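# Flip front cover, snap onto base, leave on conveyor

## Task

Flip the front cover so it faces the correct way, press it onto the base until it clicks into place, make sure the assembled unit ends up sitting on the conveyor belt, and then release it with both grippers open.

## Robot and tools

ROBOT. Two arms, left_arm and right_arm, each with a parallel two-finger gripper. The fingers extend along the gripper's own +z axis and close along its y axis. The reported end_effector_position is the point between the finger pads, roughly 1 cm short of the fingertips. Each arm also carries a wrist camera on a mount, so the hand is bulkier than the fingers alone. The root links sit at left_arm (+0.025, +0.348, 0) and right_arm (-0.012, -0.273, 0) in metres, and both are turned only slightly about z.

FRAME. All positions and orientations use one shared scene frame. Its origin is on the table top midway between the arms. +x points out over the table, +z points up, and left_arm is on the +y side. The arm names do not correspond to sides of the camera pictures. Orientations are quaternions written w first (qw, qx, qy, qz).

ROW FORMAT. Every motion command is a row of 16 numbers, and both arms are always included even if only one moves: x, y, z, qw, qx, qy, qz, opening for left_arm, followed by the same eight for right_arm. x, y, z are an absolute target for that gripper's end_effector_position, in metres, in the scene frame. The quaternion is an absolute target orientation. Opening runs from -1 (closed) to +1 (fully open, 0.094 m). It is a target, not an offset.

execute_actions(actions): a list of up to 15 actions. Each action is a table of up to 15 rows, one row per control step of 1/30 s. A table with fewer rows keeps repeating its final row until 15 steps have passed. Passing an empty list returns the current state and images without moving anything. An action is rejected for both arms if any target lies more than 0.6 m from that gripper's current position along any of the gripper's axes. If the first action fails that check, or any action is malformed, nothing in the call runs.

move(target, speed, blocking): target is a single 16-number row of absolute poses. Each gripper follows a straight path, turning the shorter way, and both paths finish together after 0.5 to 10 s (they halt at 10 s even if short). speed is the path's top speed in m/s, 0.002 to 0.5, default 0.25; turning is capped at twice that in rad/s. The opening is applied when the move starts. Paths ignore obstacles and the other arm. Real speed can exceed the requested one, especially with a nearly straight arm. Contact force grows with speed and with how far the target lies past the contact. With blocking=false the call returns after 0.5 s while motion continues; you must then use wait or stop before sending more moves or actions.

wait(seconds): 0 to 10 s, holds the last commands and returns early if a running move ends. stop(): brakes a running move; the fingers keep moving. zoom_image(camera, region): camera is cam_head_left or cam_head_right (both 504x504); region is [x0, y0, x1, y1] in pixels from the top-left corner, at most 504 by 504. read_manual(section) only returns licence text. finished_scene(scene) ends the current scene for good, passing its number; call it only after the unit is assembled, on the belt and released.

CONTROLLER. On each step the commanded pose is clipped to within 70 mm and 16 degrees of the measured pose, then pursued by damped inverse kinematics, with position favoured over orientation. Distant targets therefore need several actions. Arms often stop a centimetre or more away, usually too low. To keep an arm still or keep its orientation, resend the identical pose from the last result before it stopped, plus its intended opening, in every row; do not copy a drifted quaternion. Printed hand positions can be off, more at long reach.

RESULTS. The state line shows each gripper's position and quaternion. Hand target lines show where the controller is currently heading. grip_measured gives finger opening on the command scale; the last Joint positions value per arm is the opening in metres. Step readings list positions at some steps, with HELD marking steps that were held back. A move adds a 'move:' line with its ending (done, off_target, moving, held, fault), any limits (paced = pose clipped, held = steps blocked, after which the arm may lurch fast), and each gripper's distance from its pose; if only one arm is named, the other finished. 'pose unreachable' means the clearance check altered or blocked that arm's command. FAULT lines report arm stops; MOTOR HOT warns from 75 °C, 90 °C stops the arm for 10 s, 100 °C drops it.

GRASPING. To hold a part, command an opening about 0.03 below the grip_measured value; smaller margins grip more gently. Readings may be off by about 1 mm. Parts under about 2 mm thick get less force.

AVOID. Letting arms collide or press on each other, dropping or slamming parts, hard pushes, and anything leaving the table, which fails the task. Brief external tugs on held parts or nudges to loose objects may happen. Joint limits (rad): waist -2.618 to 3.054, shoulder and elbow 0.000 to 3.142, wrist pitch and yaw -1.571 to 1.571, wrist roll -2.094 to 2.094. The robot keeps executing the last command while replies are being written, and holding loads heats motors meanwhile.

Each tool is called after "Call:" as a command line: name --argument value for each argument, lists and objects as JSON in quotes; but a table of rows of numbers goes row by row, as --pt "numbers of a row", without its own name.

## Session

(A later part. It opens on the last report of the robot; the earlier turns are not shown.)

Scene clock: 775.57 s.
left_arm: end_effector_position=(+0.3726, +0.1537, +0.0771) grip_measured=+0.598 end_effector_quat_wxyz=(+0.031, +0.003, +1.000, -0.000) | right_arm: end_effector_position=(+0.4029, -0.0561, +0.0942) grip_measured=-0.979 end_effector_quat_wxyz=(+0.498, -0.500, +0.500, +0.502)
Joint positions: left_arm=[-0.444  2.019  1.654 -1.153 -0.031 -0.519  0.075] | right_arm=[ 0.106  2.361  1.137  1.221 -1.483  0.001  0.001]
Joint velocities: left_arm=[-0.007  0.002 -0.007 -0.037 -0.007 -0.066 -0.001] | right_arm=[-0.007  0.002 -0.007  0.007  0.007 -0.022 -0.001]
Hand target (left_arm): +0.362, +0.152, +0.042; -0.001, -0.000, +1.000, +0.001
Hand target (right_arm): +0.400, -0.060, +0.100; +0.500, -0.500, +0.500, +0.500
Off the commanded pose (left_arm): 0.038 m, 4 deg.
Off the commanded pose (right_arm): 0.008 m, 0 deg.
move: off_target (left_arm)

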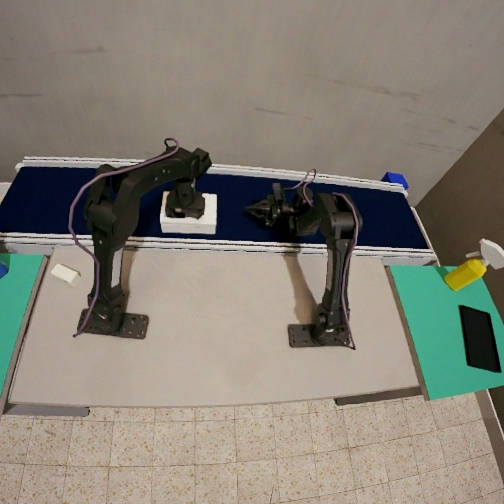

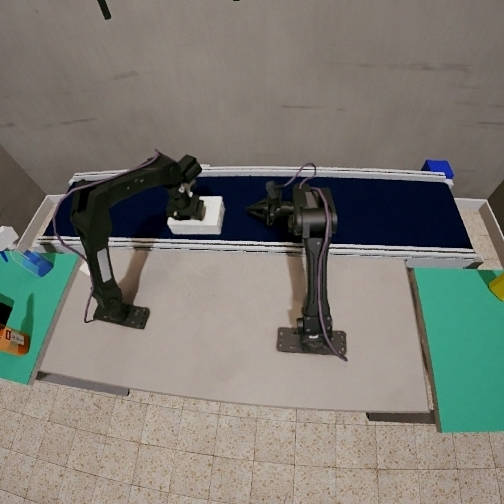

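Call:
move --target '[0.44,0.18,0.12,0,0.5,0.866,0,-1, 0.40,-0.06,0.10,-0.5,0.5,-0.5,-0.5,-1]' --speed 0.2

Call:
move --target '[0.505,0.18,0.10,0,0.707,0.707,0,-1, 0.40,-0.06,0.10,-0.5,0.5,-0.5,-0.5,-1]' --speed 0.2

Call:
move --target '[0.505,0.18,0.072,0,0.707,0.707,0,-1, 0.40,-0.06,0.10,-0.5,0.5,-0.5,-0.5,-1]' --speed 0.05

Call:
move --target '[0.45,0.18,0.08,0,0.707,0.707,0,-1, 0.40,-0.06,0.10,-0.5,0.5,-0.5,-0.5,-1]' --speed 0.02

Call:
zoom_image --camera "cam_head_right" --region '[158, 180, 238, 245]'

Scene clock: 791.57 s.
left_arm: end_effector_position=(+0.4398, +0.1805, +0.1212) grip_measured=-0.982 end_effector_quat_wxyz=(+0.006, +0.497, +0.868, +0.007) | right_arm: end_effector_position=(+0.4029, -0.0561, +0.0942) grip_measured=-0.979 end_effector_quat_wxyz=(+0.498, -0.500, +0.500, +0.502)
Joint positions: left_arm=[-0.309  2.309  2.292 -1.54  -0.013  0.649  0.001] | right_arm=[ 0.106  2.361  1.137  1.221 -1.483  0.001  0.001]
Joint velocities: left_arm=[-0.002  0.007  0.007 -0.081  0.007 -0.066 -0.   ] | right_arm=[ 0.022 -0.007 -0.012 -0.066 -0.037 -0.066  0.   ]
Hand target (left_arm): +0.440, +0.180, +0.119; +0.001, +0.500, +0.866, -0.001
Hand target (right_arm): +0.400, -0.060, +0.100; +0.500, -0.500, +0.500, +0.500
Off the commanded pose (left_arm): 0.001 m, 1 deg.
Off the commanded pose (right_arm): 0.008 m, 0 deg.
move: done

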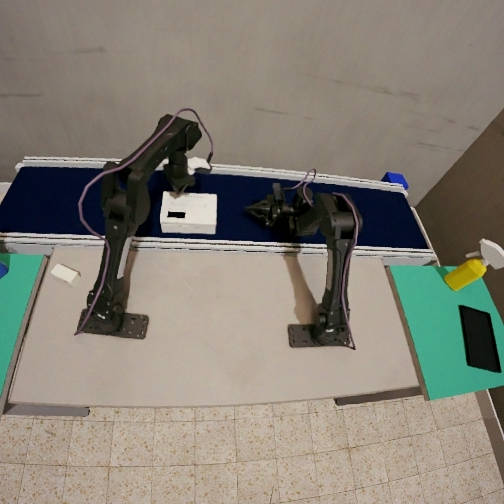

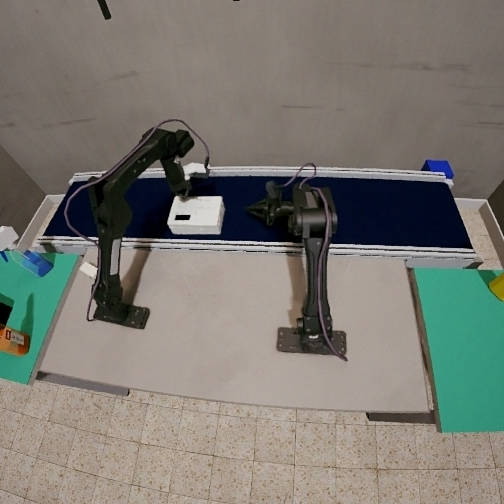

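Scene clock: 793.43 s.
left_arm: end_effector_position=(+0.5042, +0.1804, +0.1016) grip_measured=-0.982 end_effector_quat_wxyz=(+0.051, +0.703, +0.709, +0.031) | right_arm: end_effector_position=(+0.4029, -0.0561, +0.0942) grip_measured=-0.979 end_effector_quat_wxyz=(+0.498, -0.500, +0.500, +0.502)
Joint positions: left_arm=[-0.26   2.558  2.658 -1.552 -0.013  1.22   0.001] | right_arm=[ 0.106  2.361  1.137  1.221 -1.483  0.001  0.001]
Joint velocities: left_arm=[-0.002  0.007  0.002 -0.007  0.007  0.037 -0.001] | right_arm=[ 0.007 -0.002  0.002 -0.022 -0.007 -0.007 -0.001]
Hand target (left_arm): +0.504, +0.181, +0.099; +0.050, +0.706, +0.706, +0.023
Hand target (right_arm): +0.400, -0.060, +0.100; +0.500, -0.500, +0.500, +0.500
Off the commanded pose (left_arm): 0.002 m, 7 deg.
Off the commanded pose (right_arm): 0.008 m, 0 deg.
joint sent to its limit (left arm) — the command would take joint 4 (wrist pitch) past its lower limit, so that joint was sent only as far as its limit.
move: off_target (left_arm)

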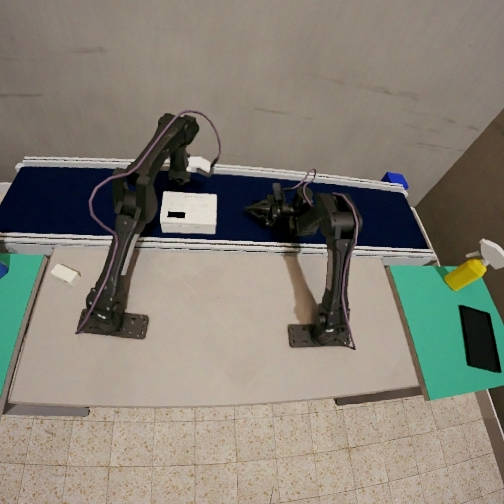

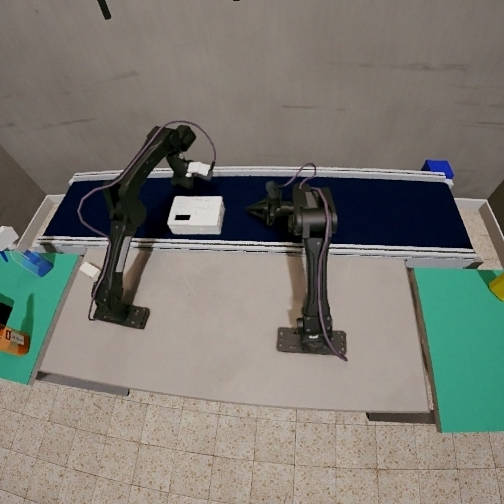

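Scene clock: 794.90 s.
left_arm: end_effector_position=(+0.5042, +0.1804, +0.0746) grip_measured=-0.982 end_effector_quat_wxyz=(+0.028, +0.704, +0.709, +0.020) | right_arm: end_effector_position=(+0.4029, -0.0561, +0.0942) grip_measured=-0.979 end_effector_quat_wxyz=(+0.498, -0.500, +0.500, +0.502)
Joint positions: left_arm=[-0.26   2.62   2.671 -1.553 -0.013  1.222  0.001] | right_arm=[ 0.106  2.361  1.137  1.221 -1.483  0.001  0.001]
Joint velocities: left_arm=[-0.007  0.002 -0.012  0.022  0.022  0.007 -0.   ] | right_arm=[-0.007 -0.002 -0.027 -0.022  0.007  0.066 -0.   ]
Hand target (left_arm): +0.504, +0.180, +0.072; +0.027, +0.707, +0.707, +0.012
Hand target (right_arm): +0.400, -0.060, +0.100; +0.500, -0.500, +0.500, +0.500
Off the commanded pose (left_arm): 0.003 m, 4 deg.
Off the commanded pose (right_arm): 0.008 m, 0 deg.
joint sent to its limit (left arm) — the command would take joint 4 (wrist pitch) past its lower limit, so that joint was sent only as far as its limit.
move: off_target (left_arm)

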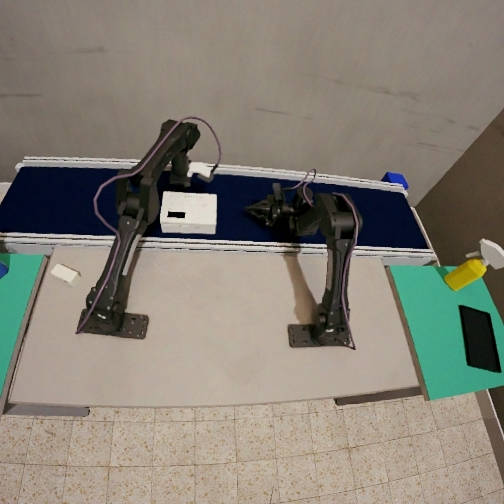

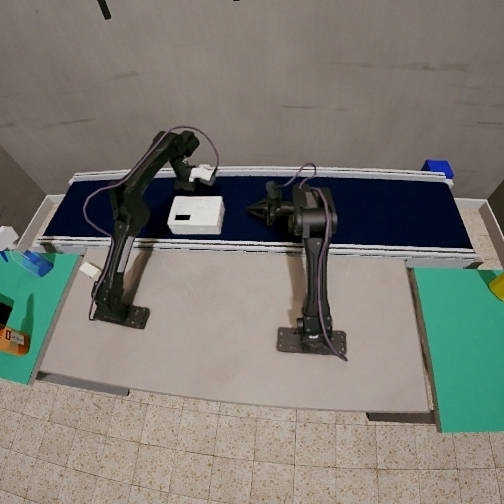

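Scene clock: 797.87 s.
left_arm: end_effector_position=(+0.4565, +0.1840, +0.0762) grip_measured=-0.982 end_effector_quat_wxyz=(-0.002, +0.708, +0.706, +0.006) | right_arm: end_effector_position=(+0.4029, -0.0561, +0.0942) grip_measured=-0.979 end_effector_quat_wxyz=(+0.498, -0.500, +0.500, +0.502)
Joint positions: left_arm=[-0.288  2.375  2.226 -1.421 -0.013  1.202  0.001] | right_arm=[ 0.106  2.361  1.137  1.221 -1.483  0.001  0.001]
Joint velocities: left_arm=[ 0.002 -0.027 -0.027  0.066 -0.007 -0.022 -0.   ] | right_arm=[ 0.012 -0.037  0.017 -0.022 -0.081 -0.11   0.   ]
Hand target (left_arm): +0.450, +0.180, +0.081; -0.000, +0.707, +0.707, -0.000
Hand target (right_arm): +0.400, -0.060, +0.100; +0.500, -0.500, +0.500, +0.500
Off the commanded pose (left_arm): 0.009 m, 1 deg.
Off the commanded pose (right_arm): 0.008 m, 0 deg.
move: done

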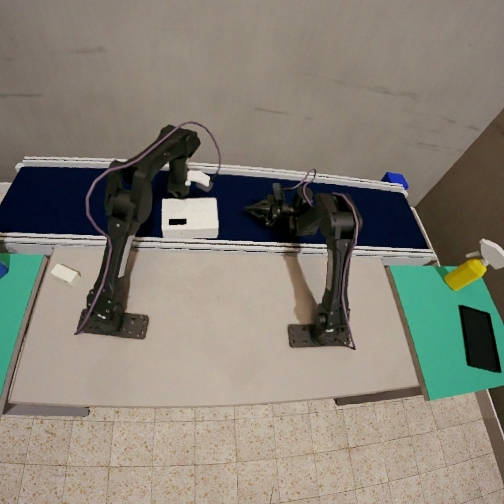

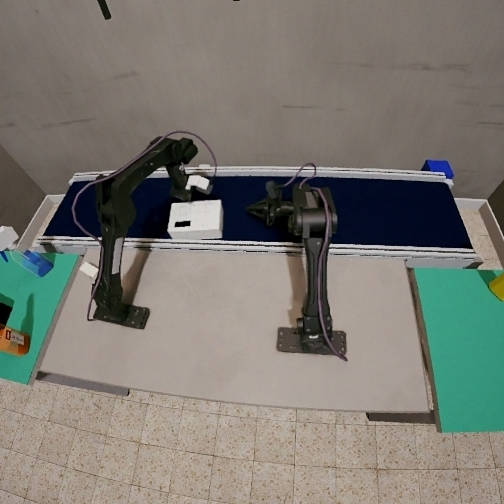

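Region (158, 180, 238, 245) of cam_head_right's 504x504 image, scaled by 6.300, with more detail than that image has; it fills the top 410 rows of this view, and the rest is white.

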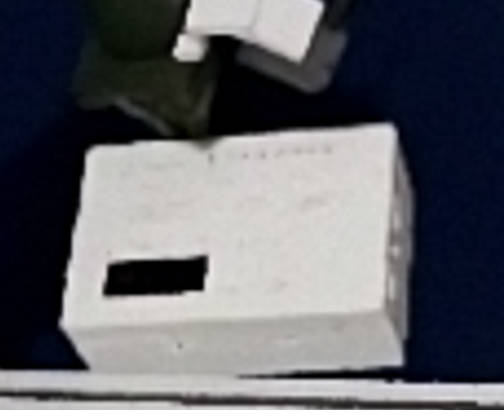

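The cover looks flatter now. Pressing the far side again.

Call:
move --target '[0.45,0.17,0.115,0,0.5,0.866,0,-1, 0.40,-0.06,0.10,-0.5,0.5,-0.5,-0.5,-1]' --speed 0.2

Call:
move --target '[0.425,0.14,0.10,0,-0.05,0.999,0,0.6, 0.40,-0.06,0.10,-0.5,0.5,-0.5,-0.5,-1]' --speed 0.3

Call:
move --target '[0.42,0.14,0.03,0,-0.05,0.999,0,0.6, 0.40,-0.06,0.10,-0.5,0.5,-0.5,-0.5,-1]' --speed 0.03

Call:
move --target '[0.40,0.28,0.14,0,0,1,0,0.6, 0.40,-0.06,0.10,-0.5,0.5,-0.5,-0.5,-1]' --speed 0.15

Call:
zoom_image --camera "cam_head_right" --region '[158, 180, 238, 245]'

Call:
zoom_image --camera "cam_head_left" --region '[150, 180, 230, 245]'

Scene clock: 810.50 s.
left_arm: end_effector_position=(+0.4525, +0.1747, +0.1147) grip_measured=-0.982 end_effector_quat_wxyz=(+0.012, +0.503, +0.864, +0.008) | right_arm: end_effector_position=(+0.4029, -0.0561, +0.0942) grip_measured=-0.979 end_effector_quat_wxyz=(+0.498, -0.500, +0.500, +0.502)
Joint positions: left_arm=[-0.31   2.375  2.381 -1.551 -0.013  0.662  0.001] | right_arm=[ 0.106  2.361  1.137  1.221 -1.483  0.001  0.001]
Joint velocities: left_arm=[-0.012  0.012 -0.007 -0.022  0.007  0.007  0.   ] | right_arm=[ 0.007  0.007 -0.017 -0.051  0.066 -0.007  0.   ]
Hand target (left_arm): +0.450, +0.170, +0.115; +0.009, +0.500, +0.866, +0.001
Hand target (right_arm): +0.400, -0.060, +0.100; +0.500, -0.500, +0.500, +0.500
Off the commanded pose (left_arm): 0.005 m, 2 deg.
Off the commanded pose (right_arm): 0.008 m, 0 deg.
joint sent to its limit (left arm) — the command would take joint 4 (wrist pitch) past its lower limit, so that joint was sent only as far as its limit.
move: done

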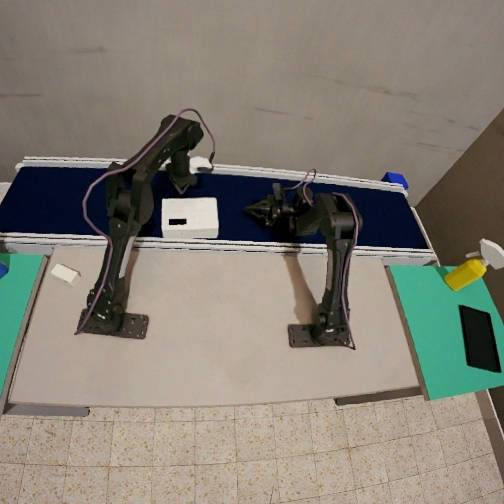

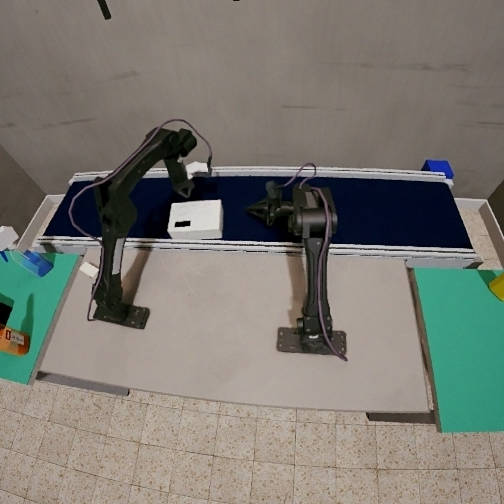

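Scene clock: 813.07 s.
left_arm: end_effector_position=(+0.4265, +0.1437, +0.0954) grip_measured=+0.598 end_effector_quat_wxyz=(-0.007, -0.046, +0.999, +0.008) | right_arm: end_effector_position=(+0.4029, -0.0561, +0.0942) grip_measured=-0.979 end_effector_quat_wxyz=(+0.498, -0.500, +0.500, +0.502)
Joint positions: left_arm=[-0.393  2.351  2.261 -1.5   -0.006 -0.569  0.075] | right_arm=[ 0.106  2.361  1.137  1.221 -1.483  0.001  0.001]
Joint velocities: left_arm=[-0.012  0.007 -0.017  0.066 -0.066  0.007  0.   ] | right_arm=[ 0.012 -0.002  0.002  0.022  0.022 -0.051 -0.001]
Hand target (left_arm): +0.425, +0.140, +0.100; -0.000, -0.050, +0.999, +0.000
Hand target (right_arm): +0.400, -0.060, +0.100; +0.500, -0.500, +0.500, +0.500
Off the commanded pose (left_arm): 0.006 m, 1 deg.
Off the commanded pose (right_arm): 0.008 m, 0 deg.
move: done

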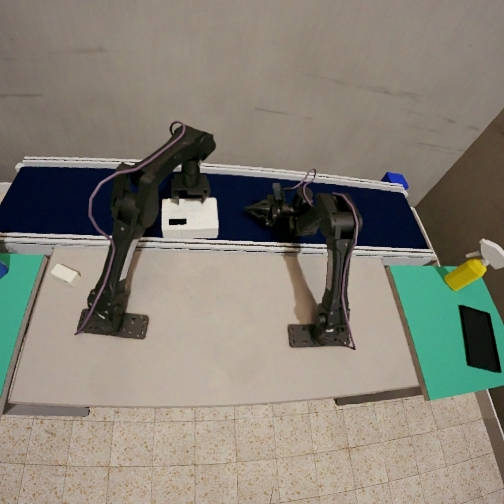

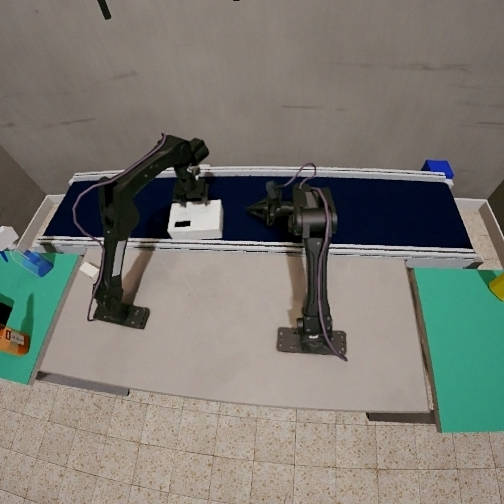

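Scene clock: 815.50 s.
left_arm: end_effector_position=(+0.4252, +0.1438, +0.0760) grip_measured=+0.598 end_effector_quat_wxyz=(+0.034, -0.047, +0.998, -0.005) | right_arm: end_effector_position=(+0.4029, -0.0561, +0.0942) grip_measured=-0.979 end_effector_quat_wxyz=(+0.498, -0.500, +0.500, +0.502)
Joint positions: left_arm=[-0.402  2.226  1.97  -1.251 -0.026 -0.578  0.075] | right_arm=[ 0.106  2.361  1.137  1.221 -1.483  0.001  0.001]
Joint velocities: left_arm=[-0.007 -0.002  0.012  0.095  0.022  0.037 -0.   ] | right_arm=[-0.002 -0.002  0.017  0.022 -0.007 -0.037 -0.001]
Hand target (left_arm): +0.416, +0.142, +0.032; -0.001, -0.050, +0.999, +0.001
Hand target (right_arm): +0.400, -0.060, +0.100; +0.500, -0.500, +0.500, +0.500
Off the commanded pose (left_arm): 0.046 m, 4 deg.
Off the commanded pose (right_arm): 0.008 m, 0 deg.
move: off_target (left_arm)

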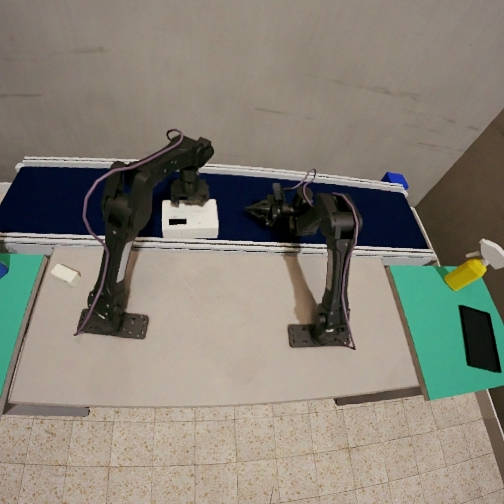

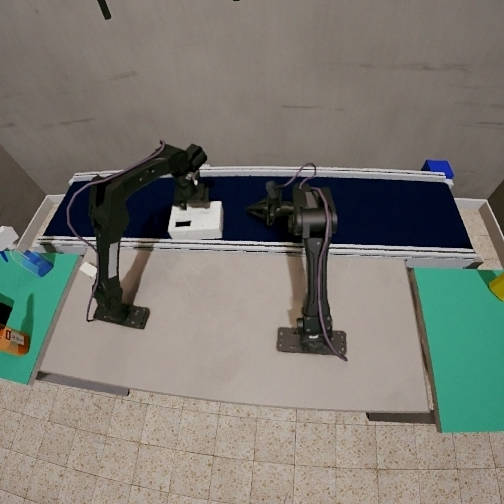

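Scene clock: 817.07 s.
left_arm: end_effector_position=(+0.4051, +0.2810, +0.1353) grip_measured=+0.598 end_effector_quat_wxyz=(+0.001, -0.007, +1.000, +0.003) | right_arm: end_effector_position=(+0.4029, -0.0561, +0.0942) grip_measured=-0.979 end_effector_quat_wxyz=(+0.498, -0.500, +0.500, +0.502)
Joint positions: left_arm=[-0.097  2.021  1.89  -1.439 -0.006 -0.194  0.075] | right_arm=[ 0.106  2.361  1.137  1.221 -1.483  0.001  0.001]
Joint velocities: left_arm=[-0.012 -0.007  0.012  0.022  0.007  0.037  0.001] | right_arm=[ 0.012 -0.002 -0.007 -0.066  0.007 -0.037 -0.   ]
Hand target (left_arm): +0.400, +0.280, +0.141; -0.001, +0.000, +1.000, -0.002
Hand target (right_arm): +0.400, -0.060, +0.100; +0.500, -0.500, +0.500, +0.500
Off the commanded pose (left_arm): 0.007 m, 1 deg.
Off the commanded pose (right_arm): 0.008 m, 0 deg.
move: done

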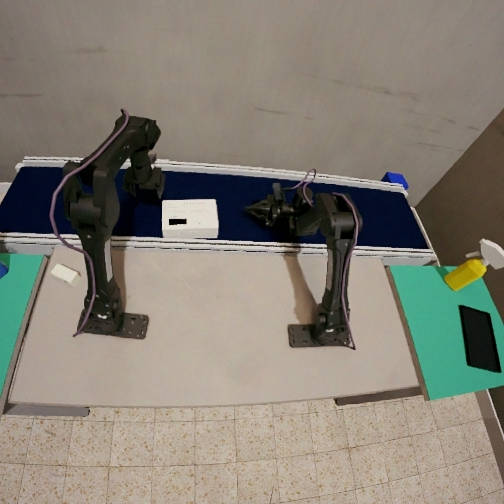

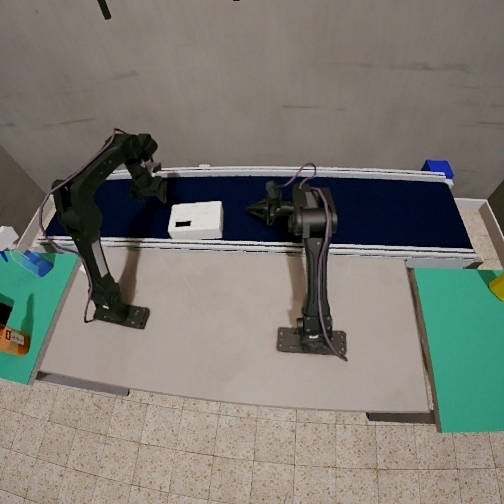

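Region (158, 180, 238, 245) of cam_head_right's 504x504 image, scaled by 6.300, with more detail than that image has; it fills the top 410 rows of this view, and the rest is white.

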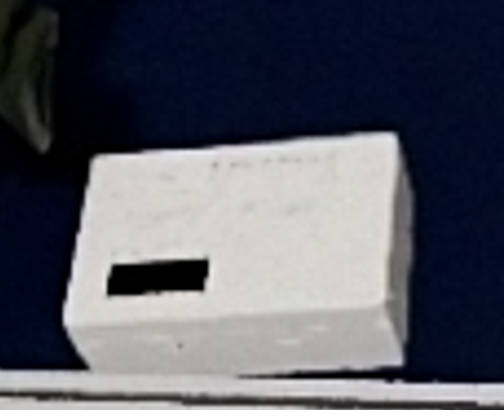

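Region (150, 180, 230, 245) of cam_head_left's 504x504 image, scaled by 6.300, with more detail than that image has; it fills the top 410 rows of this view, and the rest is white.

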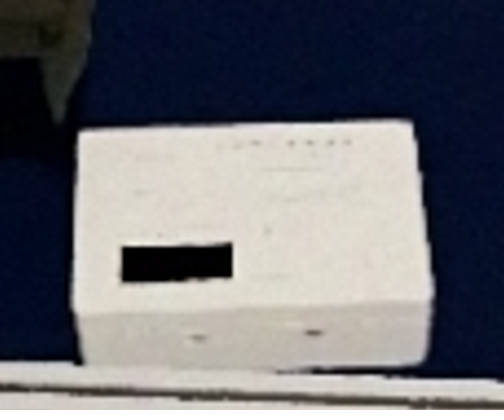

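Call:
move --target '[0.285,0.17,0.12,0,0,1,0,0.6, 0.40,-0.06,0.10,-0.5,0.5,-0.5,-0.5,-1]' --speed 0.2

Call:
move --target '[0.29,0.16,0.062,0,0,1,0,0.6, 0.40,-0.06,0.10,-0.5,0.5,-0.5,-0.5,-1]' --speed 0.1

Call:
move --target '[0.36,0.16,0.062,0,0,1,0,0.6, 0.40,-0.06,0.10,-0.5,0.5,-0.5,-0.5,-1]' --speed 0.04

Call:
move --target '[0.26,0.25,0.13,0,0,1,0,0.6, 0.40,-0.06,0.10,-0.5,0.5,-0.5,-0.5,-1]' --speed 0.15

Scene clock: 826.47 s.
left_arm: end_effector_position=(+0.2865, +0.1672, +0.1186) grip_measured=+0.598 end_effector_quat_wxyz=(-0.008, +0.007, +1.000, +0.006) | right_arm: end_effector_position=(+0.4029, -0.0561, +0.0942) grip_measured=-0.979 end_effector_quat_wxyz=(+0.498, -0.500, +0.500, +0.502)
Joint positions: left_arm=[-0.527  1.764  1.481 -1.308 -0.001 -0.595  0.075] | right_arm=[ 0.106  2.361  1.137  1.221 -1.483  0.001  0.001]
Joint velocities: left_arm=[-0.012 -0.002 -0.012 -0.007 -0.037 -0.051 -0.   ] | right_arm=[-0.002  0.007 -0.012 -0.022  0.066  0.037  0.   ]
Hand target (left_arm): +0.286, +0.169, +0.121; +0.001, +0.000, +1.000, +0.002
Hand target (right_arm): +0.400, -0.060, +0.100; +0.500, -0.500, +0.500, +0.500
Off the commanded pose (left_arm): 0.003 m, 1 deg.
Off the commanded pose (right_arm): 0.008 m, 0 deg.
move: done

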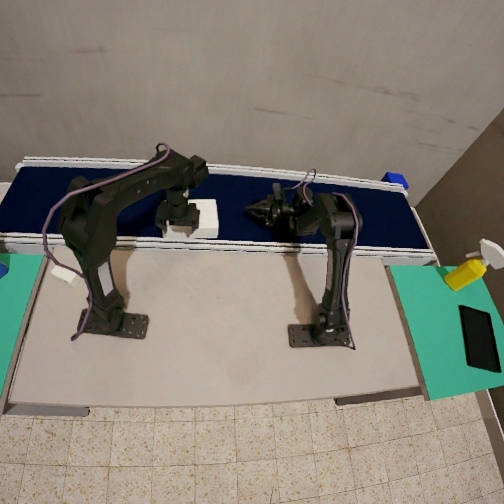

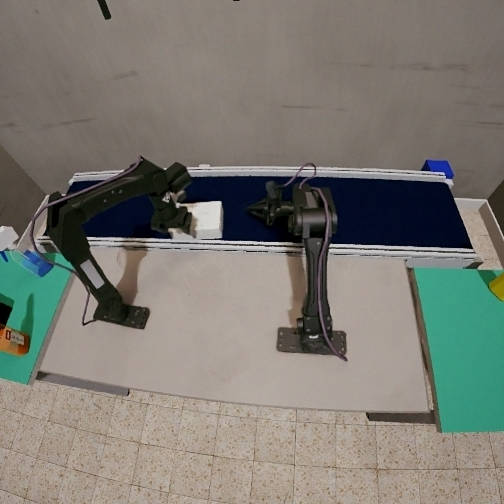

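Scene clock: 827.60 s.
left_arm: end_effector_position=(+0.2919, +0.1618, +0.0692) grip_measured=+0.598 end_effector_quat_wxyz=(+0.005, +0.002, +1.000, -0.003) | right_arm: end_effector_position=(+0.4029, -0.0561, +0.0942) grip_measured=-0.979 end_effector_quat_wxyz=(+0.498, -0.500, +0.500, +0.502)
Joint positions: left_arm=[-0.531  1.788  1.313 -1.084 -0.001 -0.609  0.075] | right_arm=[ 0.106  2.361  1.137  1.221 -1.483  0.001  0.001]
Joint velocities: left_arm=[ 0.007  0.002 -0.017 -0.022 -0.007 -0.081  0.   ] | right_arm=[-0.002 -0.002 -0.007 -0.022  0.051  0.022 -0.001]
Hand target (left_arm): +0.289, +0.161, +0.062; +0.000, +0.000, +1.000, +0.000
Hand target (right_arm): +0.400, -0.060, +0.100; +0.500, -0.500, +0.500, +0.500
Off the commanded pose (left_arm): 0.008 m, 1 deg.
Off the commanded pose (right_arm): 0.008 m, 0 deg.
move: done

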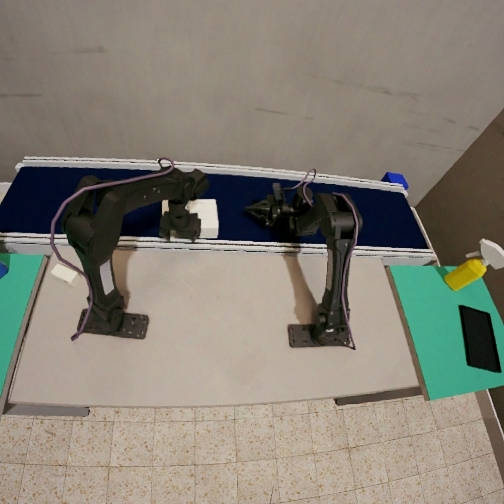

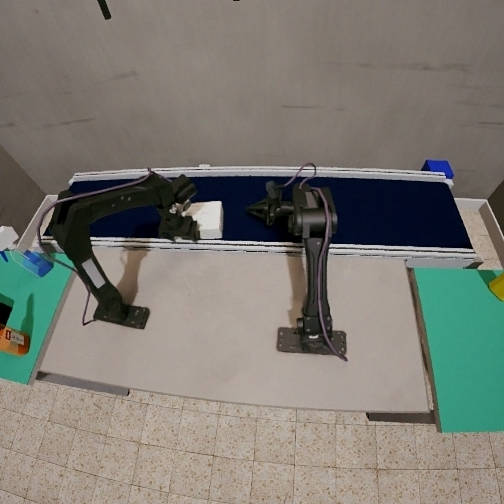

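Scene clock: 829.60 s.
left_arm: end_effector_position=(+0.3536, +0.1608, +0.0620) grip_measured=+0.598 end_effector_quat_wxyz=(-0.000, -0.002, +1.000, +0.000) | right_arm: end_effector_position=(+0.4029, -0.0561, +0.0942) grip_measured=-0.979 end_effector_quat_wxyz=(+0.498, -0.500, +0.500, +0.502)
Joint positions: left_arm=[-0.438  2.003  1.572 -1.14   0.    -0.524  0.075] | right_arm=[ 0.106  2.361  1.137  1.221 -1.483  0.001  0.001]
Joint velocities: left_arm=[ 0.002 -0.022  0.007 -0.037 -0.007  0.007 -0.001] | right_arm=[-0.017 -0.007 -0.007  0.007 -0.022 -0.022 -0.   ]
Hand target (left_arm): +0.360, +0.161, +0.061; -0.000, -0.000, +1.000, -0.000
Hand target (right_arm): +0.400, -0.060, +0.100; +0.500, -0.500, +0.500, +0.500
Off the commanded pose (left_arm): 0.006 m, 0 deg.
Off the commanded pose (right_arm): 0.008 m, 0 deg.
move: done

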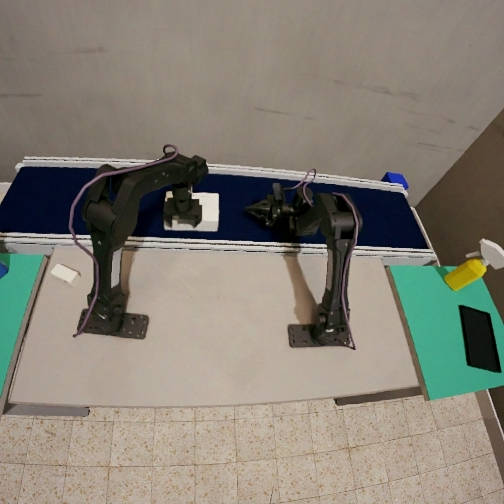

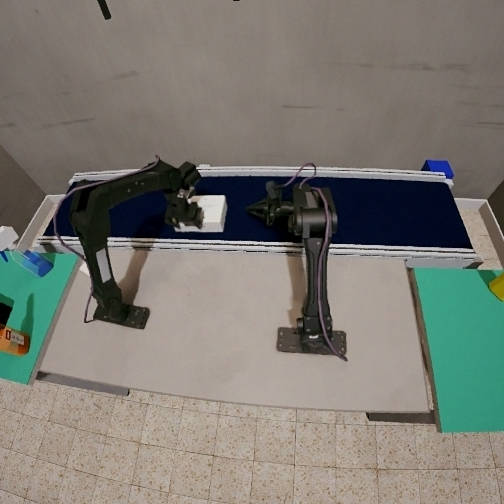

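Scene clock: 831.03 s.
left_arm: end_effector_position=(+0.2681, +0.2437, +0.1326) grip_measured=+0.598 end_effector_quat_wxyz=(+0.008, -0.003, +1.000, -0.004) | right_arm: end_effector_position=(+0.4029, -0.0561, +0.0942) grip_measured=-0.979 end_effector_quat_wxyz=(+0.498, -0.500, +0.500, +0.502)
Joint positions: left_arm=[-0.327  1.524  1.278 -1.307  0.    -0.416  0.075] | right_arm=[ 0.106  2.361  1.137  1.221 -1.483  0.001  0.001]
Joint velocities: left_arm=[ 0.007 -0.002 -0.002  0.022 -0.007 -0.007  0.001] | right_arm=[ 0.007  0.002 -0.032 -0.022  0.022  0.037  0.001]
Hand target (left_arm): +0.260, +0.249, +0.132; -0.000, -0.000, +1.000, -0.000
Hand target (right_arm): +0.400, -0.060, +0.100; +0.500, -0.500, +0.500, +0.500
Off the commanded pose (left_arm): 0.011 m, 1 deg.
Off the commanded pose (right_arm): 0.008 m, 0 deg.
move: off_target (left_arm)

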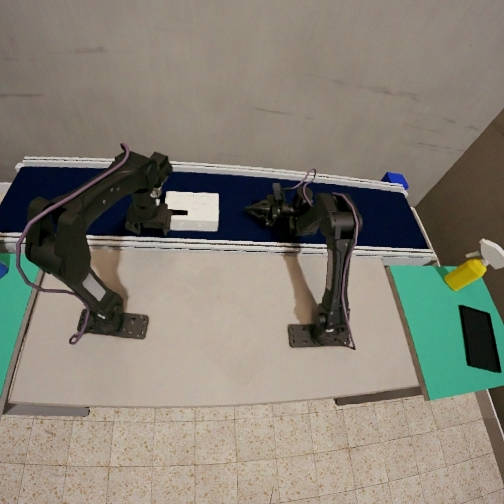

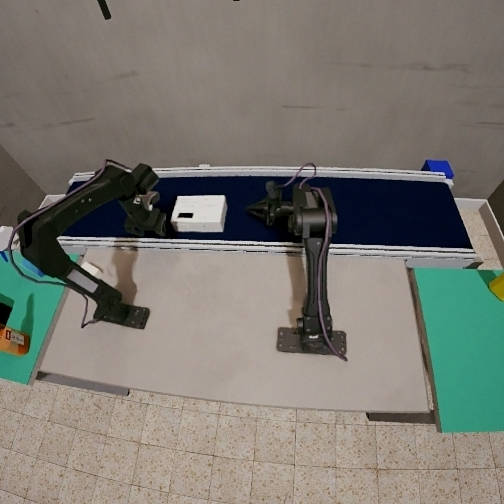

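Call:
finished_scene --scene 1

The scene is finished: the task was done.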